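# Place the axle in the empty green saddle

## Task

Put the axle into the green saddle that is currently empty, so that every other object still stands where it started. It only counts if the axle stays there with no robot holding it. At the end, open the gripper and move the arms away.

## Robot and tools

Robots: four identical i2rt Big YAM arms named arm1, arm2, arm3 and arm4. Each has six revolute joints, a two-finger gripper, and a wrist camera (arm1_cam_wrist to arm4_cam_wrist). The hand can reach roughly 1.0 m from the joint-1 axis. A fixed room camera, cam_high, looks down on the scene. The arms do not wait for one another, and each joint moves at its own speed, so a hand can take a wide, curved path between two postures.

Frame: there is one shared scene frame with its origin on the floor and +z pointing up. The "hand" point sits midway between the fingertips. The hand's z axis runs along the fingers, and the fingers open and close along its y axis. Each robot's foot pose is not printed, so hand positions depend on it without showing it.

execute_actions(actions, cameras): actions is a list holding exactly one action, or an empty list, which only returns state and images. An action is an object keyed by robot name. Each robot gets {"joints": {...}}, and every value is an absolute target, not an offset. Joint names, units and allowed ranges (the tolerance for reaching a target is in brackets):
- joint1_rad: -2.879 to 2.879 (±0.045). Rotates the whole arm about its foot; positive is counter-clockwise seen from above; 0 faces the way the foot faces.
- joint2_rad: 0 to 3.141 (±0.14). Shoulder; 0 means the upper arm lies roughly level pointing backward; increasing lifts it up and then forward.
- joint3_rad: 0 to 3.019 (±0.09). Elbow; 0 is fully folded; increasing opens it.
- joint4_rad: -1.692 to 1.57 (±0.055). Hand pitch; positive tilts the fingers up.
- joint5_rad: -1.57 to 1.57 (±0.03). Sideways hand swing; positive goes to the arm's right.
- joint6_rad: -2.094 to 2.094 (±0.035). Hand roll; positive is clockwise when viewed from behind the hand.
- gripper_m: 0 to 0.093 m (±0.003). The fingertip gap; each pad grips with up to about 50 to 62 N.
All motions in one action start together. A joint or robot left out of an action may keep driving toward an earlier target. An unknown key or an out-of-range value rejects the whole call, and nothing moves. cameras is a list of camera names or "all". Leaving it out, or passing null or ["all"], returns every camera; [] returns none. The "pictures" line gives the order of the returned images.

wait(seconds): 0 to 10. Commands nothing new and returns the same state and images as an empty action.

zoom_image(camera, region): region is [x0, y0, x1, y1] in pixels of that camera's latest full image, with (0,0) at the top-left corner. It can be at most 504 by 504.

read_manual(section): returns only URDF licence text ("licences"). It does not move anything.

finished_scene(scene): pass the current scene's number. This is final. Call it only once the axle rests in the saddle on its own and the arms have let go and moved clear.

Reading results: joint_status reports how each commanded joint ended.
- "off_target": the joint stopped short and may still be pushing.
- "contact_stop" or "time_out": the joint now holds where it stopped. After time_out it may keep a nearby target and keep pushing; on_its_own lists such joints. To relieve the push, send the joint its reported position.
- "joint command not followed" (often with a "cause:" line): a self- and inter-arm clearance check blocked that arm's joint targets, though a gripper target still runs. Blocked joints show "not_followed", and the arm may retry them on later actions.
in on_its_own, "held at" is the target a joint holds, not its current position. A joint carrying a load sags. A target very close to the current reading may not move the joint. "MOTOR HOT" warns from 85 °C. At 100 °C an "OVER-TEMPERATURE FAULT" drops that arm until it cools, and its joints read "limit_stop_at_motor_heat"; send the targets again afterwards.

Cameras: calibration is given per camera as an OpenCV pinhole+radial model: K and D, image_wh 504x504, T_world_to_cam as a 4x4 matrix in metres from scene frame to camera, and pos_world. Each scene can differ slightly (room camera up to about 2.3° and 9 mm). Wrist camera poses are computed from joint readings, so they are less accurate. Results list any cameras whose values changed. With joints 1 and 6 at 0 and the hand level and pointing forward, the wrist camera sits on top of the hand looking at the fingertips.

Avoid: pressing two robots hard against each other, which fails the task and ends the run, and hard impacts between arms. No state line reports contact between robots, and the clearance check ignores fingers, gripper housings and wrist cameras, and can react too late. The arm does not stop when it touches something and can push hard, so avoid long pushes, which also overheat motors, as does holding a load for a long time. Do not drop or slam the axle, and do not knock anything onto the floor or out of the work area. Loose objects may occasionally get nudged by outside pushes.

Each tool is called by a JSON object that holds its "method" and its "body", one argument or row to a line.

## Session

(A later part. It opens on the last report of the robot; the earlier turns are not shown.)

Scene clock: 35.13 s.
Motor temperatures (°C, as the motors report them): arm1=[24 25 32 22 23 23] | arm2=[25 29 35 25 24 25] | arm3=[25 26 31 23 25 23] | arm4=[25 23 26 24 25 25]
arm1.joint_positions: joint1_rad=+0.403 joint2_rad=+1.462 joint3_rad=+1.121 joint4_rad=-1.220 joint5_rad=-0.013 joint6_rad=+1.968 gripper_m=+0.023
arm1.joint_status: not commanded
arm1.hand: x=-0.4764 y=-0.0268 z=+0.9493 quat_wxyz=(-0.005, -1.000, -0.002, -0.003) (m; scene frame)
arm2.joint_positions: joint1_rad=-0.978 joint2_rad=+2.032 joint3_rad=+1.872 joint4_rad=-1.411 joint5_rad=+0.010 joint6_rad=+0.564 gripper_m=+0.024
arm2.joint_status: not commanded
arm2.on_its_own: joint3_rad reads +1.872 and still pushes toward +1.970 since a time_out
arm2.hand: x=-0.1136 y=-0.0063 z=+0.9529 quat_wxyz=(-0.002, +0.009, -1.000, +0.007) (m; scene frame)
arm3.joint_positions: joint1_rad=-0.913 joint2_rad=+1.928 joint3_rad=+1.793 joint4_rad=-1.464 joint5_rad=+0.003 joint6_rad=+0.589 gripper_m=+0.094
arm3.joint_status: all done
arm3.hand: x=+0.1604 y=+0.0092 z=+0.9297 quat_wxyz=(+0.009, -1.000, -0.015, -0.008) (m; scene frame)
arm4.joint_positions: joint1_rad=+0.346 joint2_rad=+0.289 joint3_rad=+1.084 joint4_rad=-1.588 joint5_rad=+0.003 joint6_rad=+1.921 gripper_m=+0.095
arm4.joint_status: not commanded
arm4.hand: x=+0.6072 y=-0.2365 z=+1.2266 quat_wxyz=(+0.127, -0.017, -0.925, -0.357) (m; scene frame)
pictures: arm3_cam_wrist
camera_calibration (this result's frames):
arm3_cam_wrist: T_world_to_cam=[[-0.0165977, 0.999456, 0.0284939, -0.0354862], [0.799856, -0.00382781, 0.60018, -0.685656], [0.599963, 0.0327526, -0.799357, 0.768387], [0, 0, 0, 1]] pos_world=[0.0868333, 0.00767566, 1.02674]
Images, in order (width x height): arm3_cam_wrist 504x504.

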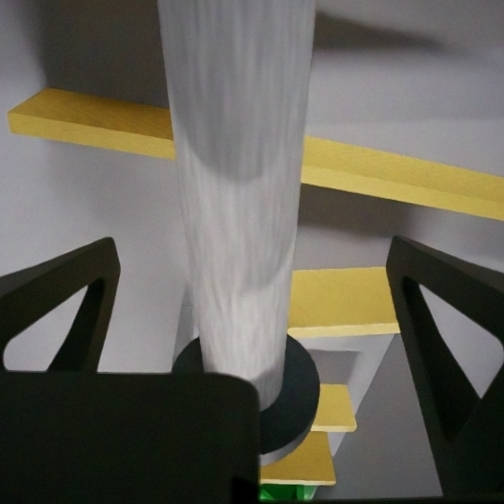

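{"method": "execute_actions", "body": {
  "actions": [
    {"arm3":{"joints":{"joint3_rad":1.875,"joint1_rad":-0.925,"joint6_rad":0.61,"joint4_rad":-1.43}}}
  ],
  "cameras": ["arm3_cam_wrist"]
}}

Scene clock: 36.30 s.
Motor temperatures (°C, as the motors report them): arm1=[24 25 33 22 23 23] | arm2=[25 29 36 25 24 25] | arm3=[25 26 32 23 25 23] | arm4=[25 23 26 24 25 25]
arm1.joint_positions: joint1_rad=+0.403 joint2_rad=+1.462 joint3_rad=+1.121 joint4_rad=-1.220 joint5_rad=-0.013 joint6_rad=+1.968 gripper_m=+0.023
arm1.joint_status: not commanded
arm1.hand: x=-0.4764 y=-0.0268 z=+0.9493 quat_wxyz=(-0.005, -1.000, -0.002, -0.003) (m; scene frame)
arm2.joint_positions: joint1_rad=-0.978 joint2_rad=+2.032 joint3_rad=+1.872 joint4_rad=-1.411 joint5_rad=+0.010 joint6_rad=+0.564 gripper_m=+0.024
arm2.joint_status: not commanded
arm2.on_its_own: joint3_rad reads +1.872 and still pushes toward +1.970 since a time_out
arm2.hand: x=-0.1136 y=-0.0063 z=+0.9529 quat_wxyz=(-0.002, +0.009, -1.000, +0.007) (m; scene frame)
arm3.joint_positions: joint1_rad=-0.917 joint2_rad=+1.928 joint3_rad=+1.813 joint4_rad=-1.445 joint5_rad=+0.003 joint6_rad=+0.599 gripper_m=+0.094
arm3.joint_status: all done
arm3.hand: x=+0.1501 y=+0.0052 z=+0.9376 quat_wxyz=(-0.003, -1.000, -0.008, +0.008) (m; scene frame)
arm4.joint_positions: joint1_rad=+0.346 joint2_rad=+0.289 joint3_rad=+1.084 joint4_rad=-1.588 joint5_rad=+0.003 joint6_rad=+1.921 gripper_m=+0.095
arm4.joint_status: not commanded
arm4.hand: x=+0.6072 y=-0.2365 z=+1.2266 quat_wxyz=(+0.127, -0.017, -0.925, -0.357) (m; scene frame)
pictures: arm3_cam_wrist
camera_calibration (this result's frames):
arm3_cam_wrist: T_world_to_cam=[[-0.00200897, 0.999981, 0.00583079, -0.0128466], [0.818851, -0.00170188, 0.574004, -0.660508], [0.574003, 0.0059277, -0.818832, 0.803325], [0, 0, 0, 1]] pos_world=[0.0797206, 0.00696035, 1.037]
Images, in order (width x height): arm3_cam_wrist 504x504.

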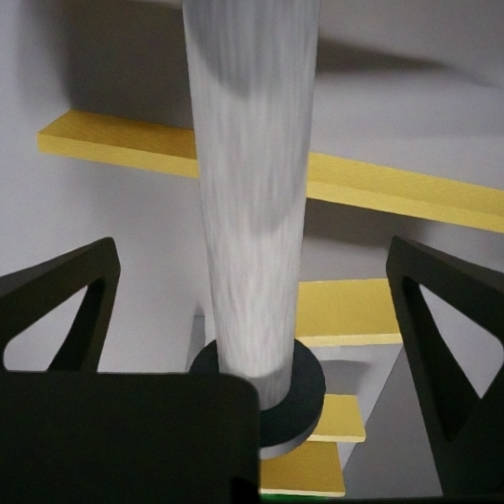

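Close, transfer, release arm2.

{"method": "execute_actions", "body": {
  "actions": [
    {"arm3":{"joints":{"gripper_m":0}}}
  ],
  "cameras": []
}}

{"method": "execute_actions", "body": {
  "actions": [
    {"arm3":{"joints":{"joint2_rad":1.885,"joint3_rad":1.885}},"arm1":{"joints":{"joint2_rad":1.415,"joint3_rad":1.2}},"arm2":{"joints":{"joint2_rad":2.02,"joint3_rad":1.895,"joint4_rad":-1.411}}}
  ],
  "cameras": ["arm3_cam_wrist"]
}}

Scene clock: 37.67 s.
Motor temperatures (°C, as the motors report them): arm1=[24 25 33 22 23 23] | arm2=[25 29 36 25 24 25] | arm3=[25 26 32 23 25 23] | arm4=[25 23 26 24 25 25]
arm1.joint_positions: joint1_rad=+0.403 joint2_rad=+1.462 joint3_rad=+1.121 joint4_rad=-1.220 joint5_rad=-0.012 joint6_rad=+1.969 gripper_m=+0.023
arm1.joint_status: not commanded
arm1.hand: x=-0.4765 y=-0.0268 z=+0.9493 quat_wxyz=(-0.005, -1.000, -0.002, -0.002) (m; scene frame)
arm2.joint_positions: joint1_rad=-0.978 joint2_rad=+2.032 joint3_rad=+1.872 joint4_rad=-1.412 joint5_rad=+0.011 joint6_rad=+0.564 gripper_m=+0.024
arm2.joint_status: not commanded
arm2.on_its_own: joint3_rad reads +1.872 and still pushes toward +1.970 since a time_out
arm2.hand: x=-0.1137 y=-0.0066 z=+0.9529 quat_wxyz=(-0.002, +0.009, -1.000, +0.007) (m; scene frame)
arm3.joint_positions: joint1_rad=-0.917 joint2_rad=+1.928 joint3_rad=+1.813 joint4_rad=-1.444 joint5_rad=+0.002 joint6_rad=+0.596 gripper_m=+0.023
arm3.joint_status: gripper_m off_target (ended at +0.023, target +0.000)
arm3.hand: x=+0.1500 y=+0.0050 z=+0.9376 quat_wxyz=(-0.003, -1.000, -0.009, +0.008) (m; scene frame)
arm4.joint_positions: joint1_rad=+0.346 joint2_rad=+0.289 joint3_rad=+1.084 joint4_rad=-1.588 joint5_rad=+0.003 joint6_rad=+1.921 gripper_m=+0.095
arm4.joint_status: not commanded
arm4.hand: x=+0.6072 y=-0.2365 z=+1.2266 quat_wxyz=(+0.127, -0.017, -0.925, -0.357) (m; scene frame)
pictures: none
No camera images: the call's "cameras" was empty. Leave "cameras" out to get every camera's image.

Scene clock: 38.27 s.
Motor temperatures (°C, as the motors report them): arm1=[24 25 33 22 23 23] | arm2=[25 29 36 25 24 25] | arm3=[25 26 32 23 25 23] | arm4=[25 23 26 24 25 25]
arm1.joint_positions: joint1_rad=+0.403 joint2_rad=+1.462 joint3_rad=+1.121 joint4_rad=-1.220 joint5_rad=-0.012 joint6_rad=+1.969 gripper_m=+0.023
arm1.joint_status: all done
arm1.hand: x=-0.4765 y=-0.0268 z=+0.9493 quat_wxyz=(-0.005, -1.000, -0.002, -0.002) (m; scene frame)
arm2.joint_positions: joint1_rad=-0.978 joint2_rad=+2.035 joint3_rad=+1.872 joint4_rad=-1.412 joint5_rad=+0.011 joint6_rad=+0.564 gripper_m=+0.024
arm2.joint_status: all done
arm2.hand: x=-0.1137 y=-0.0066 z=+0.9511 quat_wxyz=(+0.000, +0.009, -1.000, +0.008) (m; scene frame)
arm3.joint_positions: joint1_rad=-0.917 joint2_rad=+1.928 joint3_rad=+1.813 joint4_rad=-1.444 joint5_rad=+0.002 joint6_rad=+0.596 gripper_m=+0.023
arm3.joint_status: all done
arm3.hand: x=+0.1500 y=+0.0050 z=+0.9376 quat_wxyz=(-0.003, -1.000, -0.009, +0.008) (m; scene frame)
arm4.joint_positions: joint1_rad=+0.346 joint2_rad=+0.289 joint3_rad=+1.084 joint4_rad=-1.588 joint5_rad=+0.003 joint6_rad=+1.921 gripper_m=+0.095
arm4.joint_status: not commanded
arm4.hand: x=+0.6072 y=-0.2365 z=+1.2266 quat_wxyz=(+0.127, -0.017, -0.925, -0.357) (m; scene frame)
pictures: arm3_cam_wrist
camera_calibration (this result's frames):
arm3_cam_wrist: T_world_to_cam=[[-0.00468453, 0.999976, 0.00512476, -0.0116218], [0.819093, 0.000897214, 0.57366, -0.660143], [0.573642, 0.00688498, -0.819077, 0.803674], [0, 0, 0, 1]] pos_world=[0.0796422, 0.00668053, 1.03703]
Images, in order (width x height): arm3_cam_wrist 504x504.

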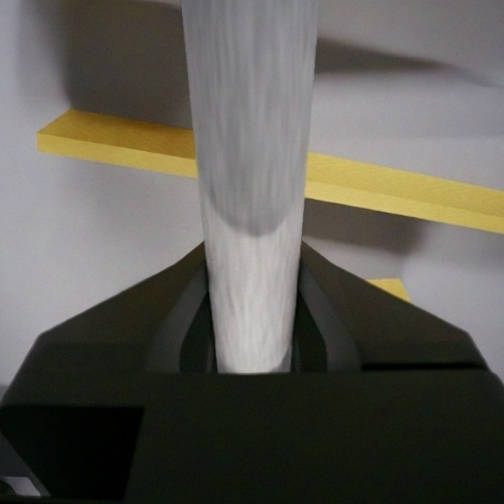

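{"method": "execute_actions", "body": {
  "actions": [
    {"arm2":{"joints":{"gripper_m":0.093}}}
  ],
  "cameras": []
}}

{"method": "execute_actions", "body": {
  "actions": [
    {"arm2":{"joints":{"joint2_rad":1.5,"joint4_rad":-1.55}}}
  ],
  "cameras": []
}}

{"method": "execute_actions", "body": {
  "actions": [
    {"arm2":{"joints":{"joint2_rad":0.45,"joint3_rad":0.95,"joint4_rad":-1.65,"joint6_rad":1.845}}}
  ],
  "cameras": []
}}

{"method": "execute_actions", "body": {
  "actions": [
    {"arm2":{"joints":{"joint1_rad":0.3}}}
  ],
  "cameras": []
}}

{"method": "execute_actions", "body": {
  "actions": [
    {"arm2":{"joints":{"joint2_rad":1.08,"joint4_rad":-1.18}}}
  ],
  "cameras": ["arm2_cam_wrist","cam_high"]
}}

Scene clock: 39.93 s.
Motor temperatures (°C, as the motors report them): arm1=[24 25 33 22 23 23] | arm2=[25 29 36 25 24 25] | arm3=[25 27 33 23 25 23] | arm4=[25 23 26 24 25 25]
arm1.joint_positions: joint1_rad=+0.403 joint2_rad=+1.462 joint3_rad=+1.121 joint4_rad=-1.220 joint5_rad=-0.012 joint6_rad=+1.970 gripper_m=+0.023
arm1.joint_status: not commanded
arm1.hand: x=-0.4765 y=-0.0268 z=+0.9493 quat_wxyz=(-0.005, -1.000, -0.001, -0.002) (m; scene frame)
arm2.joint_positions: joint1_rad=-0.978 joint2_rad=+2.032 joint3_rad=+1.872 joint4_rad=-1.412 joint5_rad=+0.003 joint6_rad=+0.558 gripper_m=+0.093
arm2.joint_status: all done
arm2.hand: x=-0.1145 y=-0.0054 z=+0.9525 quat_wxyz=(+0.001, +0.011, -1.000, +0.004) (m; scene frame)
arm3.joint_positions: joint1_rad=-0.917 joint2_rad=+1.928 joint3_rad=+1.813 joint4_rad=-1.442 joint5_rad=+0.000 joint6_rad=+0.596 gripper_m=+0.023
arm3.joint_status: not commanded
arm3.hand: x=+0.1498 y=+0.0044 z=+0.9376 quat_wxyz=(-0.005, -1.000, -0.009, +0.009) (m; scene frame)
arm4.joint_positions: joint1_rad=+0.346 joint2_rad=+0.289 joint3_rad=+1.084 joint4_rad=-1.588 joint5_rad=+0.003 joint6_rad=+1.921 gripper_m=+0.095
arm4.joint_status: not commanded
arm4.hand: x=+0.6072 y=-0.2365 z=+1.2266 quat_wxyz=(+0.127, -0.017, -0.925, -0.357) (m; scene frame)
pictures: none
No camera images: the call's "cameras" was empty. Leave "cameras" out to get every camera's image.

Scene clock: 41.57 s.
Motor temperatures (°C, as the motors report them): arm1=[24 25 34 21 23 23] | arm2=[25 29 35 25 24 25] | arm3=[25 27 33 23 25 23] | arm4=[25 23 26 24 25 25]
arm1.joint_positions: joint1_rad=+0.403 joint2_rad=+1.462 joint3_rad=+1.121 joint4_rad=-1.220 joint5_rad=-0.012 joint6_rad=+1.970 gripper_m=+0.023
arm1.joint_status: not commanded
arm1.hand: x=-0.4765 y=-0.0268 z=+0.9493 quat_wxyz=(-0.005, -1.000, -0.001, -0.002) (m; scene frame)
arm2.joint_positions: joint1_rad=-0.978 joint2_rad=+1.510 joint3_rad=+1.881 joint4_rad=-1.536 joint5_rad=+0.003 joint6_rad=+0.558 gripper_m=+0.093
arm2.joint_status: all done
arm2.hand: x=-0.2045 y=-0.0635 z=+1.2458 quat_wxyz=(-0.170, +0.012, -0.980, -0.105) (m; scene frame)
arm3.joint_positions: joint1_rad=-0.917 joint2_rad=+1.928 joint3_rad=+1.813 joint4_rad=-1.442 joint5_rad=+0.000 joint6_rad=+0.596 gripper_m=+0.023
arm3.joint_status: not commanded
arm3.hand: x=+0.1498 y=+0.0044 z=+0.9376 quat_wxyz=(-0.005, -1.000, -0.009, +0.009) (m; scene frame)
arm4.joint_positions: joint1_rad=+0.346 joint2_rad=+0.289 joint3_rad=+1.084 joint4_rad=-1.588 joint5_rad=+0.003 joint6_rad=+1.921 gripper_m=+0.095
arm4.joint_status: not commanded
arm4.hand: x=+0.6072 y=-0.2365 z=+1.2266 quat_wxyz=(+0.127, -0.017, -0.925, -0.357) (m; scene frame)
pictures: none
No camera images: the call's "cameras" was empty. Leave "cameras" out to get every camera's image.

Scene clock: 43.60 s.
Motor temperatures (°C, as the motors report them): arm1=[24 25 34 21 23 23] | arm2=[25 29 35 25 24 25] | arm3=[25 27 34 23 25 23] | arm4=[25 23 26 24 25 25]
arm1.joint_positions: joint1_rad=+0.403 joint2_rad=+1.462 joint3_rad=+1.121 joint4_rad=-1.220 joint5_rad=-0.012 joint6_rad=+1.970 gripper_m=+0.023
arm1.joint_status: not commanded
arm1.hand: x=-0.4765 y=-0.0268 z=+0.9493 quat_wxyz=(-0.005, -1.000, -0.001, -0.002) (m; scene frame)
arm2.joint_positions: joint1_rad=-0.978 joint2_rad=+0.453 joint3_rad=+0.956 joint4_rad=-1.642 joint5_rad=+0.003 joint6_rad=+1.836 gripper_m=+0.093
arm2.joint_status: all done
arm2.hand: x=-0.5147 y=-0.2678 z=+1.1402 quat_wxyz=(-0.078, -0.574, -0.791, -0.197) (m; scene frame)
arm3.joint_positions: joint1_rad=-0.917 joint2_rad=+1.928 joint3_rad=+1.813 joint4_rad=-1.442 joint5_rad=+0.000 joint6_rad=+0.596 gripper_m=+0.023
arm3.joint_status: not commanded
arm3.hand: x=+0.1498 y=+0.0044 z=+0.9376 quat_wxyz=(-0.005, -1.000, -0.009, +0.009) (m; scene frame)
arm4.joint_positions: joint1_rad=+0.346 joint2_rad=+0.289 joint3_rad=+1.084 joint4_rad=-1.588 joint5_rad=+0.003 joint6_rad=+1.921 gripper_m=+0.095
arm4.joint_status: not commanded
arm4.hand: x=+0.6072 y=-0.2365 z=+1.2266 quat_wxyz=(+0.127, -0.017, -0.925, -0.357) (m; scene frame)
pictures: none
No camera images: the call's "cameras" was empty. Leave "cameras" out to get every camera's image.

Scene clock: 45.23 s.
Motor temperatures (°C, as the motors report them): arm1=[24 25 34 21 23 23] | arm2=[25 29 35 25 24 25] | arm3=[25 27 34 23 25 23] | arm4=[25 23 26 24 25 25]
arm1.joint_positions: joint1_rad=+0.403 joint2_rad=+1.462 joint3_rad=+1.121 joint4_rad=-1.220 joint5_rad=-0.012 joint6_rad=+1.970 gripper_m=+0.023
arm1.joint_status: not commanded
arm1.hand: x=-0.4765 y=-0.0268 z=+0.9493 quat_wxyz=(-0.005, -1.000, -0.001, -0.002) (m; scene frame)
arm2.joint_positions: joint1_rad=+0.290 joint2_rad=+0.453 joint3_rad=+0.956 joint4_rad=-1.642 joint5_rad=+0.001 joint6_rad=+1.838 gripper_m=+0.093
arm2.joint_status: all done
arm2.hand: x=-0.6797 y=-0.2054 z=+1.1401 quat_wxyz=(+0.058, +0.005, -0.977, -0.204) (m; scene frame)
arm3.joint_positions: joint1_rad=-0.917 joint2_rad=+1.928 joint3_rad=+1.813 joint4_rad=-1.442 joint5_rad=+0.000 joint6_rad=+0.596 gripper_m=+0.023
arm3.joint_status: not commanded
arm3.hand: x=+0.1498 y=+0.0044 z=+0.9376 quat_wxyz=(-0.005, -1.000, -0.009, +0.009) (m; scene frame)
arm4.joint_positions: joint1_rad=+0.346 joint2_rad=+0.289 joint3_rad=+1.084 joint4_rad=-1.588 joint5_rad=+0.003 joint6_rad=+1.921 gripper_m=+0.095
arm4.joint_status: not commanded
arm4.hand: x=+0.6072 y=-0.2365 z=+1.2266 quat_wxyz=(+0.127, -0.017, -0.925, -0.357) (m; scene frame)
pictures: none
No camera images: the call's "cameras" was empty. Leave "cameras" out to get every camera's image.

Scene clock: 46.57 s.
Motor temperatures (°C, as the motors report them): arm1=[24 25 34 21 23 23] | arm2=[25 29 34 25 24 25] | arm3=[25 27 34 23 25 23] | arm4=[25 23 26 24 25 25]
arm1.joint_positions: joint1_rad=+0.403 joint2_rad=+1.462 joint3_rad=+1.121 joint4_rad=-1.220 joint5_rad=-0.012 joint6_rad=+1.970 gripper_m=+0.023
arm1.joint_status: not commanded
arm1.hand: x=-0.4765 y=-0.0268 z=+0.9493 quat_wxyz=(-0.005, -1.000, -0.001, -0.002) (m; scene frame)
arm2.joint_positions: joint1_rad=+0.290 joint2_rad=+1.084 joint3_rad=+0.956 joint4_rad=-1.198 joint5_rad=+0.001 joint6_rad=+1.838 gripper_m=+0.093
arm2.joint_status: all done
arm2.hand: x=-0.7333 y=-0.0189 z=+1.0307 quat_wxyz=(+0.033, +0.005, -0.993, -0.115) (m; scene frame)
arm3.joint_positions: joint1_rad=-0.917 joint2_rad=+1.928 joint3_rad=+1.813 joint4_rad=-1.442 joint5_rad=+0.000 joint6_rad=+0.596 gripper_m=+0.023
arm3.joint_status: not commanded
arm3.hand: x=+0.1498 y=+0.0044 z=+0.9376 quat_wxyz=(-0.005, -1.000, -0.009, +0.009) (m; scene frame)
arm4.joint_positions: joint1_rad=+0.346 joint2_rad=+0.289 joint3_rad=+1.084 joint4_rad=-1.588 joint5_rad=+0.003 joint6_rad=+1.921 gripper_m=+0.095
arm4.joint_status: not commanded
arm4.hand: x=+0.6072 y=-0.2365 z=+1.2266 quat_wxyz=(+0.127, -0.017, -0.925, -0.357) (m; scene frame)
pictures: arm2_cam_wrist, cam_high
camera_calibration (this result's frames):
arm2_cam_wrist: T_world_to_cam=[[0.0027321, -0.972695, -0.232071, 0.224966], [-0.765642, -0.151318, 0.625216, -1.20133], [-0.643261, 0.175975, -0.74515, 0.425719], [0, 0, 0, 1]] pos_world=[-0.646551, -0.0378748, 1.12052]
Images, in order (width x height): arm2_cam_wrist 504x504, cam_high 504x504.

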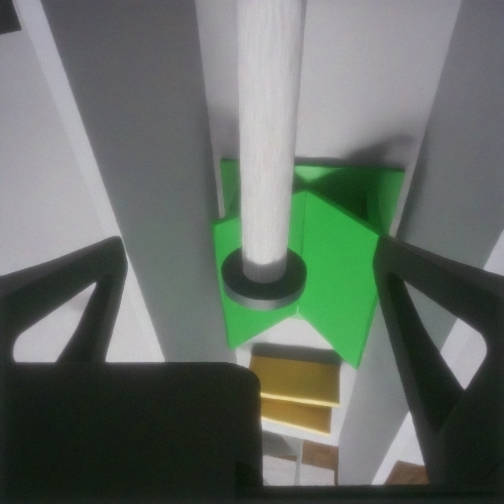

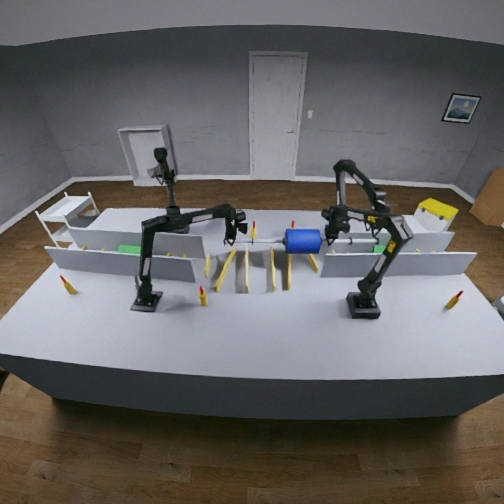

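{"method": "execute_actions", "body": {
  "actions": [
    {"arm2":{"joints":{"joint2_rad":1.295,"joint4_rad":-1.22}}}
  ],
  "cameras": ["arm2_cam_wrist"]
}}

Scene clock: 48.27 s.
Motor temperatures (°C, as the motors report them): arm1=[24 25 35 21 23 23] | arm2=[25 29 34 25 24 25] | arm3=[25 28 35 23 25 23] | arm4=[25 23 26 24 25 25]
arm1.joint_positions: joint1_rad=+0.403 joint2_rad=+1.462 joint3_rad=+1.121 joint4_rad=-1.220 joint5_rad=-0.012 joint6_rad=+1.970 gripper_m=+0.023
arm1.joint_status: not commanded
arm1.hand: x=-0.4765 y=-0.0268 z=+0.9493 quat_wxyz=(-0.005, -1.000, -0.001, -0.002) (m; scene frame)
arm2.joint_positions: joint1_rad=+0.290 joint2_rad=+1.307 joint3_rad=+0.953 joint4_rad=-1.205 joint5_rad=+0.001 joint6_rad=+1.838 gripper_m=+0.093
arm2.joint_status: all done
arm2.hand: x=-0.7353 y=-0.0128 z=+0.9571 quat_wxyz=(+0.002, +0.006, -1.000, -0.004) (m; scene frame)
arm3.joint_positions: joint1_rad=-0.917 joint2_rad=+1.928 joint3_rad=+1.813 joint4_rad=-1.442 joint5_rad=+0.000 joint6_rad=+0.596 gripper_m=+0.023
arm3.joint_status: not commanded
arm3.hand: x=+0.1498 y=+0.0044 z=+0.9376 quat_wxyz=(-0.005, -1.000, -0.009, +0.009) (m; scene frame)
arm4.joint_positions: joint1_rad=+0.346 joint2_rad=+0.289 joint3_rad=+1.084 joint4_rad=-1.588 joint5_rad=+0.003 joint6_rad=+1.921 gripper_m=+0.095
arm4.joint_status: not commanded
arm4.hand: x=+0.6072 y=-0.2365 z=+1.2266 quat_wxyz=(+0.127, -0.017, -0.925, -0.357) (m; scene frame)
pictures: arm2_cam_wrist
camera_calibration (this result's frames):
arm2_cam_wrist: T_world_to_cam=[[0.0111794, -0.999884, -0.0103309, 0.00749063], [-0.804694, -0.0151291, 0.593497, -1.15246], [-0.593585, 0.00167824, -0.80477, 0.459821], [0, 0, 0, 1]] pos_world=[-0.65452, -0.0107177, 1.05411]
Images, in order (width x height): arm2_cam_wrist 504x504.

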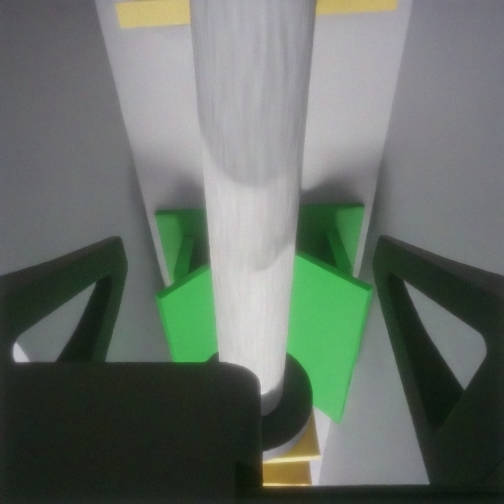

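{"method": "execute_actions", "body": {
  "actions": [
    {"arm2":{"joints":{"gripper_m":0}}}
  ],
  "cameras": []
}}

{"method": "execute_actions", "body": {
  "actions": [
    {"arm2":{"joints":{"joint2_rad":1.275,"joint3_rad":1.025}},"arm1":{"joints":{"joint2_rad":1.455,"joint3_rad":1.135,"joint1_rad":0.403}},"arm3":{"joints":{"joint2_rad":1.87,"joint3_rad":1.895}}}
  ],
  "cameras": []
}}

{"method": "execute_actions", "body": {
  "actions": [
    {"arm1":{"joints":{"gripper_m":0.093}}}
  ],
  "cameras": []
}}

{"method": "execute_actions", "body": {
  "actions": [
    {"arm1":{"joints":{"joint2_rad":0.4}}}
  ],
  "cameras": ["cam_high"]
}}

Scene clock: 49.87 s.
Motor temperatures (°C, as the motors report them): arm1=[24 25 35 21 23 23] | arm2=[25 29 34 25 24 25] | arm3=[25 28 35 23 25 23] | arm4=[25 23 26 24 25 25]
arm1.joint_positions: joint1_rad=+0.403 joint2_rad=+1.462 joint3_rad=+1.121 joint4_rad=-1.220 joint5_rad=-0.013 joint6_rad=+1.970 gripper_m=+0.023
arm1.joint_status: not commanded
arm1.hand: x=-0.4765 y=-0.0266 z=+0.9493 quat_wxyz=(-0.004, -1.000, -0.001, -0.002) (m; scene frame)
arm2.joint_positions: joint1_rad=+0.290 joint2_rad=+1.307 joint3_rad=+0.953 joint4_rad=-1.207 joint5_rad=+0.001 joint6_rad=+1.837 gripper_m=+0.023
arm2.joint_status: gripper_m off_target (ended at +0.023, target +0.000)
arm2.hand: x=-0.7353 y=-0.0133 z=+0.9571 quat_wxyz=(+0.002, +0.006, -1.000, -0.003) (m; scene frame)
arm3.joint_positions: joint1_rad=-0.917 joint2_rad=+1.928 joint3_rad=+1.813 joint4_rad=-1.442 joint5_rad=-0.001 joint6_rad=+0.596 gripper_m=+0.023
arm3.joint_status: not commanded
arm3.hand: x=+0.1498 y=+0.0042 z=+0.9376 quat_wxyz=(-0.005, -1.000, -0.009, +0.008) (m; scene frame)
arm4.joint_positions: joint1_rad=+0.346 joint2_rad=+0.289 joint3_rad=+1.084 joint4_rad=-1.588 joint5_rad=+0.003 joint6_rad=+1.921 gripper_m=+0.095
arm4.joint_status: not commanded
arm4.hand: x=+0.6072 y=-0.2365 z=+1.2266 quat_wxyz=(+0.127, -0.017, -0.925, -0.357) (m; scene frame)
pictures: none
No camera images: the call's "cameras" was empty. Leave "cameras" out to get every camera's image.

Scene clock: 50.47 s.
Motor temperatures (°C, as the motors report them): arm1=[24 25 35 21 23 23] | arm2=[25 29 34 25 24 25] | arm3=[25 28 35 23 25 23] | arm4=[25 23 26 24 25 25]
arm1.joint_positions: joint1_rad=+0.403 joint2_rad=+1.462 joint3_rad=+1.121 joint4_rad=-1.220 joint5_rad=-0.013 joint6_rad=+1.970 gripper_m=+0.023
arm1.joint_status: all done
arm1.hand: x=-0.4765 y=-0.0266 z=+0.9493 quat_wxyz=(-0.004, -1.000, -0.001, -0.002) (m; scene frame)
arm2.joint_positions: joint1_rad=+0.290 joint2_rad=+1.301 joint3_rad=+0.953 joint4_rad=-1.207 joint5_rad=+0.001 joint6_rad=+1.837 gripper_m=+0.023
arm2.joint_status: all done
arm2.hand: x=-0.7353 y=-0.0133 z=+0.9591 quat_wxyz=(+0.003, +0.006, -1.000, -0.006) (m; scene frame)
arm3.joint_positions: joint1_rad=-0.917 joint2_rad=+1.928 joint3_rad=+1.813 joint4_rad=-1.442 joint5_rad=-0.001 joint6_rad=+0.596 gripper_m=+0.023
arm3.joint_status: all done
arm3.hand: x=+0.1498 y=+0.0042 z=+0.9376 quat_wxyz=(-0.005, -1.000, -0.009, +0.008) (m; scene frame)
arm4.joint_positions: joint1_rad=+0.346 joint2_rad=+0.289 joint3_rad=+1.084 joint4_rad=-1.588 joint5_rad=+0.003 joint6_rad=+1.921 gripper_m=+0.095
arm4.joint_status: not commanded
arm4.hand: x=+0.6072 y=-0.2365 z=+1.2266 quat_wxyz=(+0.127, -0.017, -0.925, -0.357) (m; scene frame)
pictures: none
No camera images: the call's "cameras" was empty. Leave "cameras" out to get every camera's image.

Scene clock: 51.17 s.
Motor temperatures (°C, as the motors report them): arm1=[24 25 35 21 23 23] | arm2=[25 29 34 25 24 25] | arm3=[25 28 35 23 25 23] | arm4=[25 23 26 24 25 25]
arm1.joint_positions: joint1_rad=+0.403 joint2_rad=+1.462 joint3_rad=+1.121 joint4_rad=-1.220 joint5_rad=-0.003 joint6_rad=+1.970 gripper_m=+0.093
arm1.joint_status: all done
arm1.hand: x=-0.4780 y=-0.0273 z=+0.9493 quat_wxyz=(-0.006, -1.000, -0.001, +0.002) (m; scene frame)
arm2.joint_positions: joint1_rad=+0.290 joint2_rad=+1.301 joint3_rad=+0.953 joint4_rad=-1.207 joint5_rad=+0.001 joint6_rad=+1.837 gripper_m=+0.023
arm2.joint_status: not commanded
arm2.hand: x=-0.7353 y=-0.0133 z=+0.9591 quat_wxyz=(+0.003, +0.006, -1.000, -0.006) (m; scene frame)
arm3.joint_positions: joint1_rad=-0.917 joint2_rad=+1.928 joint3_rad=+1.813 joint4_rad=-1.442 joint5_rad=-0.001 joint6_rad=+0.596 gripper_m=+0.023
arm3.joint_status: not commanded
arm3.hand: x=+0.1498 y=+0.0042 z=+0.9376 quat_wxyz=(-0.005, -1.000, -0.009, +0.008) (m; scene frame)
arm4.joint_positions: joint1_rad=+0.346 joint2_rad=+0.289 joint3_rad=+1.084 joint4_rad=-1.588 joint5_rad=+0.003 joint6_rad=+1.921 gripper_m=+0.095
arm4.joint_status: not commanded
arm4.hand: x=+0.6072 y=-0.2365 z=+1.2266 quat_wxyz=(+0.127, -0.017, -0.925, -0.357) (m; scene frame)
pictures: none
No camera images: the call's "cameras" was empty. Leave "cameras" out to get every camera's image.

Scene clock: 52.77 s.
Motor temperatures (°C, as the motors report them): arm1=[24 25 34 22 23 23] | arm2=[25 29 34 25 24 25] | arm3=[25 28 36 23 25 23] | arm4=[25 23 26 24 25 25]
arm1.joint_positions: joint1_rad=+0.403 joint2_rad=+0.399 joint3_rad=+1.121 joint4_rad=-1.220 joint5_rad=-0.003 joint6_rad=+1.970 gripper_m=+0.093
arm1.joint_status: all done
arm1.hand: x=-0.5561 y=+0.1665 z=+1.2837 quat_wxyz=(-0.472, -0.859, -0.005, -0.196) (m; scene frame)
arm2.joint_positions: joint1_rad=+0.290 joint2_rad=+1.301 joint3_rad=+0.953 joint4_rad=-1.207 joint5_rad=+0.001 joint6_rad=+1.837 gripper_m=+0.023
arm2.joint_status: not commanded
arm2.hand: x=-0.7353 y=-0.0133 z=+0.9591 quat_wxyz=(+0.003, +0.006, -1.000, -0.006) (m; scene frame)
arm3.joint_positions: joint1_rad=-0.917 joint2_rad=+1.928 joint3_rad=+1.813 joint4_rad=-1.442 joint5_rad=-0.001 joint6_rad=+0.596 gripper_m=+0.023
arm3.joint_status: not commanded
arm3.hand: x=+0.1498 y=+0.0042 z=+0.9376 quat_wxyz=(-0.005, -1.000, -0.009, +0.008) (m; scene frame)
arm4.joint_positions: joint1_rad=+0.346 joint2_rad=+0.289 joint3_rad=+1.084 joint4_rad=-1.588 joint5_rad=+0.003 joint6_rad=+1.921 gripper_m=+0.095
arm4.joint_status: not commanded
arm4.hand: x=+0.6072 y=-0.2365 z=+1.2266 quat_wxyz=(+0.127, -0.017, -0.925, -0.357) (m; scene frame)
pictures: cam_high
Images, in order (width x height): cam_high 504x504.

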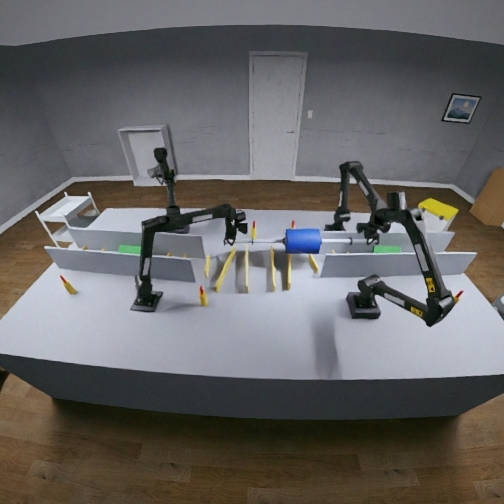

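{"method": "execute_actions", "body": {
  "actions": [
    {"arm1":{"joints":{"joint4_rad":-1.65,"joint2_rad":0.3}},"arm2":{"joints":{"joint1_rad":-0.066,"joint6_rad":1.48}},"arm3":{"joints":{"joint1_rad":-0.79,"joint2_rad":1.615,"joint3_rad":1.495,"joint4_rad":-1.35,"joint6_rad":0.725}}}
  ],
  "cameras": []
}}

{"method": "execute_actions", "body": {
  "actions": [
    {"arm2":{"joints":{"joint1_rad":-0.378,"joint2_rad":1.37,"joint3_rad":1.14,"joint4_rad":-1.21,"joint6_rad":1.168}},"arm3":{"joints":{"joint1_rad":-0.615,"joint2_rad":1.39,"joint3_rad":1.225,"joint4_rad":-1.315,"joint6_rad":0.9}}}
  ],
  "cameras": []
}}

{"method": "execute_actions", "body": {
  "actions": [
    {"arm2":{"joints":{"joint1_rad":-0.612,"joint2_rad":1.54,"joint3_rad":1.34,"joint4_rad":-1.24,"joint6_rad":0.932}},"arm3":{"joints":{"joint1_rad":-0.355,"joint2_rad":1.205,"joint3_rad":1.04,"joint4_rad":-1.335,"joint6_rad":1.16}}}
  ],
  "cameras": ["arm3_cam_wrist"]
}}

Scene clock: 56.10 s.
Motor temperatures (°C, as the motors report them): arm1=[24 25 34 22 23 23] | arm2=[25 28 35 25 24 25] | arm3=[25 28 36 23 25 23] | arm4=[25 23 26 24 25 25]
arm1.joint_positions: joint1_rad=+0.403 joint2_rad=+0.293 joint3_rad=+1.121 joint4_rad=-1.640 joint5_rad=-0.003 joint6_rad=+1.970 gripper_m=+0.093
arm1.joint_status: all done
arm1.hand: x=-0.5941 y=+0.2541 z=+1.2164 quat_wxyz=(-0.343, -0.929, -0.004, -0.141) (m; scene frame)
arm2.joint_positions: joint1_rad=-0.064 joint2_rad=+1.301 joint3_rad=+0.953 joint4_rad=-1.214 joint5_rad=+0.007 joint6_rad=+1.488 gripper_m=+0.023
arm2.joint_status: all done
arm2.hand: x=-0.6117 y=-0.0027 z=+0.9588 quat_wxyz=(-0.003, +0.003, -1.000, -0.002) (m; scene frame)
arm3.joint_positions: joint1_rad=-0.785 joint2_rad=+1.668 joint3_rad=+1.472 joint4_rad=-1.364 joint5_rad=-0.005 joint6_rad=+0.734 gripper_m=+0.023
arm3.joint_status: all done
arm3.hand: x=+0.2719 y=+0.0081 z=+0.9455 quat_wxyz=(-0.006, -1.000, -0.006, +0.005) (m; scene frame)
arm4.joint_positions: joint1_rad=+0.346 joint2_rad=+0.289 joint3_rad=+1.084 joint4_rad=-1.588 joint5_rad=+0.003 joint6_rad=+1.921 gripper_m=+0.095
arm4.joint_status: not commanded
arm4.hand: x=+0.6072 y=-0.2365 z=+1.2266 quat_wxyz=(+0.127, -0.017, -0.925, -0.357) (m; scene frame)
pictures: none
No camera images: the call's "cameras" was empty. Leave "cameras" out to get every camera's image.

Scene clock: 57.17 s.
Motor temperatures (°C, as the motors report them): arm1=[24 25 34 22 23 23] | arm2=[25 28 35 25 24 25] | arm3=[25 28 36 23 25 23] | arm4=[25 23 26 24 25 25]
arm1.joint_positions: joint1_rad=+0.403 joint2_rad=+0.293 joint3_rad=+1.121 joint4_rad=-1.640 joint5_rad=-0.003 joint6_rad=+1.970 gripper_m=+0.093
arm1.joint_status: not commanded
arm1.hand: x=-0.5941 y=+0.2541 z=+1.2164 quat_wxyz=(-0.343, -0.929, -0.004, -0.141) (m; scene frame)
arm2.joint_positions: joint1_rad=-0.383 joint2_rad=+1.399 joint3_rad=+1.058 joint4_rad=-1.210 joint5_rad=+0.007 joint6_rad=+1.170 gripper_m=+0.023
arm2.joint_status: all done
arm2.hand: x=-0.4889 y=+0.0089 z=+0.9623 quat_wxyz=(-0.006, +0.003, -1.000, -0.005) (m; scene frame)
arm3.joint_positions: joint1_rad=-0.608 joint2_rad=+1.431 joint3_rad=+1.200 joint4_rad=-1.321 joint5_rad=-0.006 joint6_rad=+0.911 gripper_m=+0.023
arm3.joint_status: all done
arm3.hand: x=+0.3928 y=+0.0206 z=+0.9458 quat_wxyz=(-0.010, -1.000, -0.007, +0.006) (m; scene frame)
arm4.joint_positions: joint1_rad=+0.346 joint2_rad=+0.289 joint3_rad=+1.084 joint4_rad=-1.588 joint5_rad=+0.003 joint6_rad=+1.921 gripper_m=+0.095
arm4.joint_status: not commanded
arm4.hand: x=+0.6072 y=-0.2365 z=+1.2266 quat_wxyz=(+0.127, -0.017, -0.925, -0.357) (m; scene frame)
pictures: none
No camera images: the call's "cameras" was empty. Leave "cameras" out to get every camera's image.

Scene clock: 58.17 s.
Motor temperatures (°C, as the motors report them): arm1=[24 25 33 22 23 23] | arm2=[25 28 35 25 24 25] | arm3=[25 28 35 23 25 23] | arm4=[25 23 26 24 25 25]
arm1.joint_positions: joint1_rad=+0.403 joint2_rad=+0.293 joint3_rad=+1.121 joint4_rad=-1.640 joint5_rad=-0.003 joint6_rad=+1.970 gripper_m=+0.093
arm1.joint_status: not commanded
arm1.hand: x=-0.5941 y=+0.2541 z=+1.2164 quat_wxyz=(-0.343, -0.929, -0.004, -0.141) (m; scene frame)
arm2.joint_positions: joint1_rad=-0.623 joint2_rad=+1.575 joint3_rad=+1.251 joint4_rad=-1.229 joint5_rad=+0.009 joint6_rad=+0.922 gripper_m=+0.023
arm2.joint_status: all done
arm2.hand: x=-0.3667 y=+0.0182 z=+0.9620 quat_wxyz=(-0.008, +0.007, -1.000, -0.002) (m; scene frame)
arm3.joint_positions: joint1_rad=-0.348 joint2_rad=+1.237 joint3_rad=+1.016 joint4_rad=-1.335 joint5_rad=-0.006 joint6_rad=+1.164 gripper_m=+0.023
arm3.joint_status: all done
arm3.hand: x=+0.5139 y=+0.0369 z=+0.9446 quat_wxyz=(-0.009, -1.000, -0.010, +0.003) (m; scene frame)
arm4.joint_positions: joint1_rad=+0.346 joint2_rad=+0.289 joint3_rad=+1.084 joint4_rad=-1.588 joint5_rad=+0.003 joint6_rad=+1.921 gripper_m=+0.095
arm4.joint_status: not commanded
arm4.hand: x=+0.6072 y=-0.2365 z=+1.2266 quat_wxyz=(+0.127, -0.017, -0.925, -0.357) (m; scene frame)
pictures: arm3_cam_wrist
camera_calibration (this result's frames):
arm3_cam_wrist: T_world_to_cam=[[-0.00681139, 0.999958, -0.00617598, -0.0301017], [0.8131, 0.00913347, 0.582052, -0.967433], [0.582084, -0.00105711, -0.813128, 0.59077], [0, 0, 0, 1]] pos_world=[0.442537, 0.039561, 1.04328]
Images, in order (width x height): arm3_cam_wrist 504x504.

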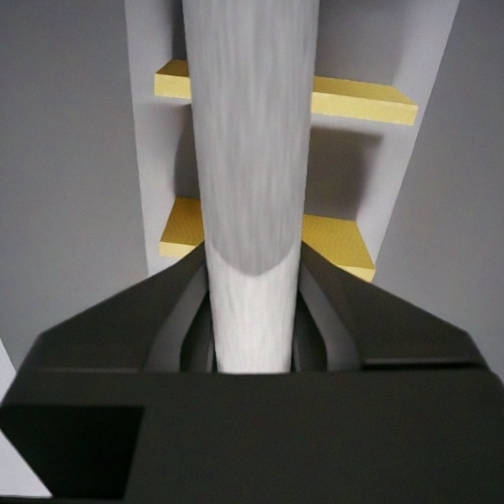

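{"method": "execute_actions", "body": {
  "actions": [
    {"arm2":{"joints":{"joint1_rad":-0.772,"joint2_rad":1.76,"joint3_rad":1.63,"joint4_rad":-1.31,"joint6_rad":0.767}},"arm3":{"joints":{"joint1_rad":-0.015,"joint2_rad":1.1,"joint3_rad":0.945,"joint4_rad":-1.365,"joint6_rad":1.5}}}
  ],
  "cameras": []
}}

{"method": "execute_actions", "body": {
  "actions": [
    {"arm2":{"joints":{"joint1_rad":-0.886,"joint2_rad":2.015,"joint3_rad":2.04,"joint4_rad":-1.455,"joint6_rad":0.65}},"arm3":{"joints":{"joint1_rad":0.385,"joint2_rad":1.115,"joint3_rad":1.0,"joint4_rad":-1.35,"joint6_rad":1.9}}}
  ],
  "cameras": []
}}

Scene clock: 61.37 s.
Motor temperatures (°C, as the motors report them): arm1=[24 24 33 22 23 23] | arm2=[25 29 36 25 24 25] | arm3=[25 28 35 23 25 23] | arm4=[25 23 26 24 25 25]
arm1.joint_positions: joint1_rad=+0.403 joint2_rad=+0.293 joint3_rad=+1.121 joint4_rad=-1.640 joint5_rad=-0.003 joint6_rad=+1.970 gripper_m=+0.093
arm1.joint_status: not commanded
arm1.hand: x=-0.5941 y=+0.2541 z=+1.2164 quat_wxyz=(-0.343, -0.929, -0.004, -0.141) (m; scene frame)
arm2.joint_positions: joint1_rad=-0.774 joint2_rad=+1.796 joint3_rad=+1.534 joint4_rad=-1.296 joint5_rad=+0.005 joint6_rad=+0.769 gripper_m=+0.023
arm2.joint_status: joint3_rad time_out (moved +0.283 of +0.379); the others done
arm2.on_its_own: joint3_rad reads +1.534 and still pushes toward +1.630 since a time_out
arm2.hand: x=-0.2536 y=+0.0350 z=+0.9603 quat_wxyz=(-0.006, +0.008, -1.000, -0.001) (m; scene frame)
arm3.joint_positions: joint1_rad=-0.014 joint2_rad=+1.131 joint3_rad=+0.920 joint4_rad=-1.358 joint5_rad=-0.009 joint6_rad=+1.496 gripper_m=+0.023
arm3.joint_status: all done
arm3.hand: x=+0.6262 y=+0.0547 z=+0.9391 quat_wxyz=(-0.002, -1.000, -0.011, -0.001) (m; scene frame)
arm4.joint_positions: joint1_rad=+0.346 joint2_rad=+0.289 joint3_rad=+1.084 joint4_rad=-1.588 joint5_rad=+0.003 joint6_rad=+1.921 gripper_m=+0.095
arm4.joint_status: not commanded
arm4.hand: x=+0.6072 y=-0.2365 z=+1.2266 quat_wxyz=(+0.127, -0.017, -0.925, -0.357) (m; scene frame)
pictures: none
No camera images: the call's "cameras" was empty. Leave "cameras" out to get every camera's image.

not run: a stop came earlier in this reply.

{"method": "execute_actions", "body": {
  "actions": [
    {"arm2":{"joints":{"joint1_rad":-0.886,"joint2_rad":2.015,"joint3_rad":2.04,"joint4_rad":-1.455,"joint6_rad":0.65}},"arm3":{"joints":{"joint1_rad":0.385,"joint2_rad":1.11,"joint3_rad":1.005,"joint4_rad":-1.345,"joint6_rad":1.9}},"arm4":{"joints":{"joint1_rad":0.4,"joint2_rad":0.75,"joint3_rad":1.215,"joint4_rad":-1.215}}}
  ],
  "cameras": []
}}

{"method": "execute_actions", "body": {
  "actions": [
    {"arm4":{"joints":{"joint2_rad":1.33}}}
  ],
  "cameras": ["arm4_cam_wrist","cam_high"]
}}

Scene clock: 64.83 s.
Motor temperatures (°C, as the motors report them): arm1=[24 24 33 22 23 23] | arm2=[25 29 37 25 24 25] | arm3=[25 27 35 23 25 23] | arm4=[25 23 26 24 25 25]
arm1.joint_positions: joint1_rad=+0.403 joint2_rad=+0.293 joint3_rad=+1.121 joint4_rad=-1.640 joint5_rad=-0.003 joint6_rad=+1.970 gripper_m=+0.093
arm1.joint_status: not commanded
arm1.hand: x=-0.5941 y=+0.2541 z=+1.2164 quat_wxyz=(-0.343, -0.929, -0.004, -0.141) (m; scene frame)
arm2.joint_positions: joint1_rad=-0.885 joint2_rad=+2.056 joint3_rad=+1.940 joint4_rad=-1.442 joint5_rad=+0.007 joint6_rad=+0.657 gripper_m=+0.023
arm2.joint_status: joint3_rad time_out (moved +0.406 of +0.506); the others done
arm2.on_its_own: joint3_rad reads +1.940 and still pushes toward +2.040 since a time_out
arm2.hand: x=-0.1380 y=+0.0497 z=+0.9640 quat_wxyz=(-0.007, +0.009, -1.000, +0.001) (m; scene frame)
arm3.joint_positions: joint1_rad=+0.383 joint2_rad=+1.131 joint3_rad=+0.920 joint4_rad=-1.351 joint5_rad=-0.006 joint6_rad=+1.892 gripper_m=+0.023
arm3.joint_status: all done
arm3.hand: x=+0.7419 y=+0.0702 z=+0.9384 quat_wxyz=(-0.004, -1.000, -0.011, -0.001) (m; scene frame)
arm4.joint_positions: joint1_rad=+0.393 joint2_rad=+0.755 joint3_rad=+1.189 joint4_rad=-1.235 joint5_rad=+0.003 joint6_rad=+1.922 gripper_m=+0.095
arm4.joint_status: all done
arm4.hand: x=+0.5330 y=-0.0591 z=+1.2492 quat_wxyz=(+0.135, +0.005, -0.927, -0.351) (m; scene frame)
pictures: none
No camera images: the call's "cameras" was empty. Leave "cameras" out to get every camera's image.

not run: a stop came earlier in this reply.

{"method": "execute_actions", "body": {
  "actions": [
    {"arm4":{"joints":{"joint2_rad":1.35,"joint1_rad":0.408}}}
  ],
  "cameras": ["arm4_cam_wrist","cam_high"]
}}

Scene clock: 66.63 s.
Motor temperatures (°C, as the motors report them): arm1=[24 24 32 22 23 23] | arm2=[25 29 37 25 24 25] | arm3=[25 27 36 23 25 23] | arm4=[25 23 26 24 25 25]
arm1.joint_positions: joint1_rad=+0.403 joint2_rad=+0.293 joint3_rad=+1.121 joint4_rad=-1.640 joint5_rad=-0.003 joint6_rad=+1.970 gripper_m=+0.093
arm1.joint_status: not commanded
arm1.hand: x=-0.5941 y=+0.2541 z=+1.2164 quat_wxyz=(-0.343, -0.929, -0.004, -0.141) (m; scene frame)
arm2.joint_positions: joint1_rad=-0.885 joint2_rad=+2.056 joint3_rad=+1.940 joint4_rad=-1.442 joint5_rad=+0.007 joint6_rad=+0.657 gripper_m=+0.023
arm2.joint_status: not commanded
arm2.on_its_own: joint3_rad reads +1.940 and still pushes toward +2.040 since a time_out
arm2.hand: x=-0.1380 y=+0.0497 z=+0.9640 quat_wxyz=(-0.007, +0.009, -1.000, +0.001) (m; scene frame)
arm3.joint_positions: joint1_rad=+0.383 joint2_rad=+1.131 joint3_rad=+0.920 joint4_rad=-1.351 joint5_rad=-0.006 joint6_rad=+1.892 gripper_m=+0.023
arm3.joint_status: not commanded
arm3.hand: x=+0.7419 y=+0.0702 z=+0.9384 quat_wxyz=(-0.004, -1.000, -0.011, -0.001) (m; scene frame)
arm4.joint_positions: joint1_rad=+0.399 joint2_rad=+1.369 joint3_rad=+1.189 joint4_rad=-1.227 joint5_rad=+0.003 joint6_rad=+1.922 gripper_m=+0.095
arm4.joint_status: all done
arm4.hand: x=+0.4865 y=+0.0495 z=+1.0299 quat_wxyz=(+0.032, +0.010, -0.997, -0.076) (m; scene frame)
pictures: arm4_cam_wrist, cam_high
camera_calibration (this result's frames):
arm4_cam_wrist: T_world_to_cam=[[0.00791776, -0.989065, -0.147269, 0.201692], [-0.776684, -0.0988445, 0.622087, -0.25054], [-0.629841, 0.109456, -0.768973, 1.21584], [0, 0, 0, 1]] pos_world=[0.569596, 0.0416416, 1.12051]
Images, in order (width x height): arm4_cam_wrist 504x504, cam_high 504x504.

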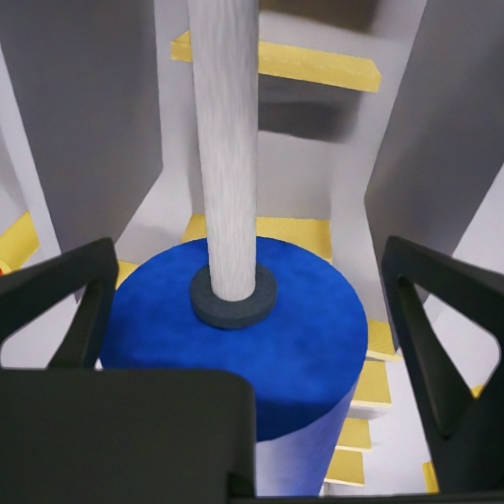

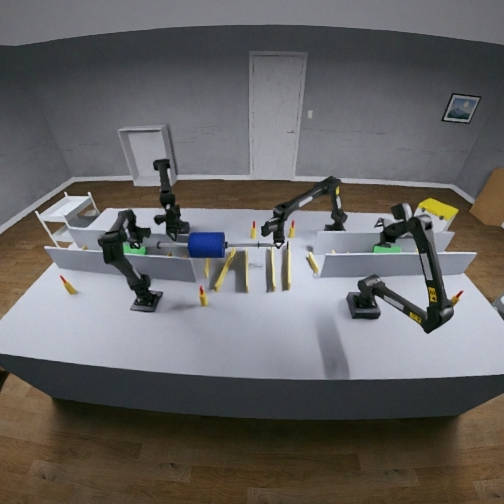

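{"method": "execute_actions", "body": {
  "actions": [
    {"arm4":{"joints":{"joint2_rad":1.548,"joint3_rad":1.25,"joint1_rad":0.383}}}
  ],
  "cameras": ["arm4_cam_wrist"]
}}

Scene clock: 68.30 s.
Motor temperatures (°C, as the motors report them): arm1=[24 24 32 22 23 23] | arm2=[25 29 38 25 24 25] | arm3=[25 27 36 23 25 23] | arm4=[25 23 27 24 25 25]
arm1.joint_positions: joint1_rad=+0.403 joint2_rad=+0.293 joint3_rad=+1.121 joint4_rad=-1.640 joint5_rad=-0.003 joint6_rad=+1.970 gripper_m=+0.093
arm1.joint_status: not commanded
arm1.hand: x=-0.5941 y=+0.2541 z=+1.2164 quat_wxyz=(-0.343, -0.929, -0.004, -0.141) (m; scene frame)
arm2.joint_positions: joint1_rad=-0.885 joint2_rad=+2.056 joint3_rad=+1.940 joint4_rad=-1.442 joint5_rad=+0.007 joint6_rad=+0.657 gripper_m=+0.023
arm2.joint_status: not commanded
arm2.on_its_own: joint3_rad reads +1.940 and still pushes toward +2.040 since a time_out
arm2.hand: x=-0.1380 y=+0.0497 z=+0.9640 quat_wxyz=(-0.007, +0.009, -1.000, +0.001) (m; scene frame)
arm3.joint_positions: joint1_rad=+0.383 joint2_rad=+1.131 joint3_rad=+0.920 joint4_rad=-1.351 joint5_rad=-0.006 joint6_rad=+1.892 gripper_m=+0.023
arm3.joint_status: not commanded
arm3.hand: x=+0.7419 y=+0.0702 z=+0.9384 quat_wxyz=(-0.004, -1.000, -0.011, -0.001) (m; scene frame)
arm4.joint_positions: joint1_rad=+0.391 joint2_rad=+1.569 joint3_rad=+1.207 joint4_rad=-1.226 joint5_rad=+0.003 joint6_rad=+1.922 gripper_m=+0.095
arm4.joint_status: all done
arm4.hand: x=+0.4842 y=+0.0638 z=+0.9543 quat_wxyz=(+0.000, +0.007, -1.000, +0.008) (m; scene frame)
pictures: arm4_cam_wrist
camera_calibration (this result's frames):
arm4_cam_wrist: T_world_to_cam=[[0.00526888, -0.999779, 0.0203286, 0.0466851], [-0.815986, 0.00745269, 0.578023, -0.149569], [-0.578047, -0.0196334, -0.815767, 1.18248], [0, 0, 0, 1]] pos_world=[0.561236, 0.0710056, 1.05013]
Images, in order (width x height): arm4_cam_wrist 504x504.

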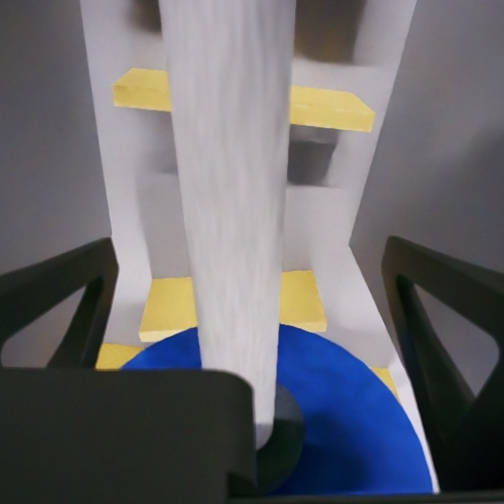

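{"method": "execute_actions", "body": {
  "actions": [
    {"arm4":{"joints":{"joint4_rad":-1.198,"joint6_rad":1.9,"gripper_m":0}}}
  ],
  "cameras": []
}}

{"method": "execute_actions", "body": {
  "actions": [
    {"arm4":{"joints":{"joint2_rad":1.52,"joint3_rad":1.29}},"arm3":{"joints":{"joint2_rad":1.125,"joint3_rad":0.94}},"arm2":{"joints":{"joint2_rad":2.025,"joint3_rad":2.0}}}
  ],
  "cameras": []
}}

{"method": "execute_actions", "body": {
  "actions": [
    {"arm3":{"joints":{"gripper_m":0.093}}}
  ],
  "cameras": []
}}

{"method": "execute_actions", "body": {
  "actions": [
    {"arm3":{"joints":{"joint2_rad":0.3,"joint3_rad":1.1}}}
  ],
  "cameras": ["cam_high"]
}}

Scene clock: 70.43 s.
Motor temperatures (°C, as the motors report them): arm1=[24 24 32 22 23 23] | arm2=[25 30 38 25 24 25] | arm3=[25 27 37 23 25 23] | arm4=[25 23 27 24 25 25]
arm1.joint_positions: joint1_rad=+0.403 joint2_rad=+0.293 joint3_rad=+1.121 joint4_rad=-1.640 joint5_rad=-0.003 joint6_rad=+1.970 gripper_m=+0.093
arm1.joint_status: not commanded
arm1.hand: x=-0.5941 y=+0.2541 z=+1.2164 quat_wxyz=(-0.343, -0.929, -0.004, -0.141) (m; scene frame)
arm2.joint_positions: joint1_rad=-0.885 joint2_rad=+2.056 joint3_rad=+1.940 joint4_rad=-1.443 joint5_rad=+0.007 joint6_rad=+0.657 gripper_m=+0.023
arm2.joint_status: not commanded
arm2.on_its_own: joint3_rad reads +1.940 and still pushes toward +2.040 since a time_out
arm2.hand: x=-0.1381 y=+0.0496 z=+0.9640 quat_wxyz=(-0.006, +0.009, -1.000, +0.001) (m; scene frame)
arm3.joint_positions: joint1_rad=+0.383 joint2_rad=+1.131 joint3_rad=+0.920 joint4_rad=-1.351 joint5_rad=-0.006 joint6_rad=+1.893 gripper_m=+0.023
arm3.joint_status: not commanded
arm3.hand: x=+0.7418 y=+0.0701 z=+0.9384 quat_wxyz=(-0.004, -1.000, -0.011, -0.001) (m; scene frame)
arm4.joint_positions: joint1_rad=+0.390 joint2_rad=+1.569 joint3_rad=+1.207 joint4_rad=-1.208 joint5_rad=+0.003 joint6_rad=+1.914 gripper_m=+0.023
arm4.joint_status: gripper_m off_target (ended at +0.023, target +0.000); the others done
arm4.hand: x=+0.4829 y=+0.0679 z=+0.9543 quat_wxyz=(+0.003, +0.011, -1.000, +0.000) (m; scene frame)
pictures: none
No camera images: the call's "cameras" was empty. Leave "cameras" out to get every camera's image.

Scene clock: 71.00 s.
Motor temperatures (°C, as the motors report them): arm1=[24 24 32 22 23 23] | arm2=[25 30 38 25 24 25] | arm3=[25 27 37 23 25 23] | arm4=[25 23 27 24 25 25]
arm1.joint_positions: joint1_rad=+0.403 joint2_rad=+0.293 joint3_rad=+1.121 joint4_rad=-1.640 joint5_rad=-0.003 joint6_rad=+1.970 gripper_m=+0.093
arm1.joint_status: not commanded
arm1.hand: x=-0.5941 y=+0.2541 z=+1.2164 quat_wxyz=(-0.343, -0.929, -0.004, -0.141) (m; scene frame)
arm2.joint_positions: joint1_rad=-0.885 joint2_rad=+2.056 joint3_rad=+1.940 joint4_rad=-1.443 joint5_rad=+0.007 joint6_rad=+0.657 gripper_m=+0.023
arm2.joint_status: all done
arm2.hand: x=-0.1381 y=+0.0496 z=+0.9640 quat_wxyz=(-0.006, +0.009, -1.000, +0.001) (m; scene frame)
arm3.joint_positions: joint1_rad=+0.383 joint2_rad=+1.131 joint3_rad=+0.920 joint4_rad=-1.351 joint5_rad=-0.006 joint6_rad=+1.893 gripper_m=+0.023
arm3.joint_status: all done
arm3.hand: x=+0.7418 y=+0.0700 z=+0.9383 quat_wxyz=(-0.004, -1.000, -0.011, -0.001) (m; scene frame)
arm4.joint_positions: joint1_rad=+0.390 joint2_rad=+1.567 joint3_rad=+1.208 joint4_rad=-1.208 joint5_rad=+0.003 joint6_rad=+1.914 gripper_m=+0.023
arm4.joint_status: all done
arm4.hand: x=+0.4828 y=+0.0680 z=+0.9552 quat_wxyz=(+0.004, +0.010, -1.000, -0.001) (m; scene frame)
pictures: none
No camera images: the call's "cameras" was empty. Leave "cameras" out to get every camera's image.

Scene clock: 71.77 s.
Motor temperatures (°C, as the motors report them): arm1=[24 24 32 22 23 23] | arm2=[25 30 38 25 24 25] | arm3=[25 27 36 23 25 23] | arm4=[25 23 27 24 25 25]
arm1.joint_positions: joint1_rad=+0.403 joint2_rad=+0.293 joint3_rad=+1.121 joint4_rad=-1.640 joint5_rad=-0.003 joint6_rad=+1.970 gripper_m=+0.093
arm1.joint_status: not commanded
arm1.hand: x=-0.5941 y=+0.2541 z=+1.2164 quat_wxyz=(-0.343, -0.929, -0.004, -0.141) (m; scene frame)
arm2.joint_positions: joint1_rad=-0.885 joint2_rad=+2.056 joint3_rad=+1.940 joint4_rad=-1.443 joint5_rad=+0.006 joint6_rad=+0.657 gripper_m=+0.023
arm2.joint_status: not commanded
arm2.hand: x=-0.1382 y=+0.0497 z=+0.9640 quat_wxyz=(-0.006, +0.009, -1.000, +0.001) (m; scene frame)
arm3.joint_positions: joint1_rad=+0.383 joint2_rad=+1.131 joint3_rad=+0.920 joint4_rad=-1.351 joint5_rad=-0.005 joint6_rad=+1.893 gripper_m=+0.093
arm3.joint_status: all done
arm3.hand: x=+0.7417 y=+0.0700 z=+0.9384 quat_wxyz=(-0.004, -1.000, -0.011, -0.001) (m; scene frame)
arm4.joint_positions: joint1_rad=+0.390 joint2_rad=+1.568 joint3_rad=+1.208 joint4_rad=-1.205 joint5_rad=+0.002 joint6_rad=+1.914 gripper_m=+0.023
arm4.joint_status: not commanded
arm4.hand: x=+0.4826 y=+0.0688 z=+0.9549 quat_wxyz=(+0.004, +0.010, -1.000, -0.002) (m; scene frame)
pictures: none
No camera images: the call's "cameras" was empty. Leave "cameras" out to get every camera's image.

Scene clock: 73.23 s.
Motor temperatures (°C, as the motors report them): arm1=[24 24 32 22 23 23] | arm2=[25 30 38 25 24 25] | arm3=[25 27 36 23 25 23] | arm4=[25 23 28 24 25 25]
arm1.joint_positions: joint1_rad=+0.403 joint2_rad=+0.293 joint3_rad=+1.121 joint4_rad=-1.640 joint5_rad=-0.003 joint6_rad=+1.970 gripper_m=+0.093
arm1.joint_status: not commanded
arm1.hand: x=-0.5941 y=+0.2541 z=+1.2164 quat_wxyz=(-0.343, -0.929, -0.004, -0.141) (m; scene frame)
arm2.joint_positions: joint1_rad=-0.885 joint2_rad=+2.056 joint3_rad=+1.940 joint4_rad=-1.443 joint5_rad=+0.006 joint6_rad=+0.657 gripper_m=+0.023
arm2.joint_status: not commanded
arm2.hand: x=-0.1382 y=+0.0497 z=+0.9640 quat_wxyz=(-0.006, +0.009, -1.000, +0.001) (m; scene frame)
arm3.joint_positions: joint1_rad=+0.383 joint2_rad=+0.298 joint3_rad=+1.063 joint4_rad=-1.351 joint5_rad=-0.005 joint6_rad=+1.893 gripper_m=+0.093
arm3.joint_status: all done
arm3.hand: x=+0.6968 y=+0.2000 z=+1.1975 quat_wxyz=(-0.447, -0.881, -0.012, -0.154) (m; scene frame)
arm4.joint_positions: joint1_rad=+0.390 joint2_rad=+1.568 joint3_rad=+1.208 joint4_rad=-1.205 joint5_rad=+0.002 joint6_rad=+1.914 gripper_m=+0.023
arm4.joint_status: not commanded
arm4.hand: x=+0.4826 y=+0.0688 z=+0.9549 quat_wxyz=(+0.004, +0.010, -1.000, -0.002) (m; scene frame)
pictures: cam_high
Images, in order (width x height): cam_high 504x504.

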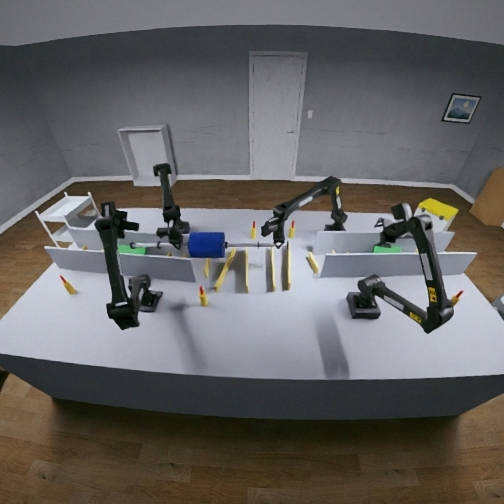

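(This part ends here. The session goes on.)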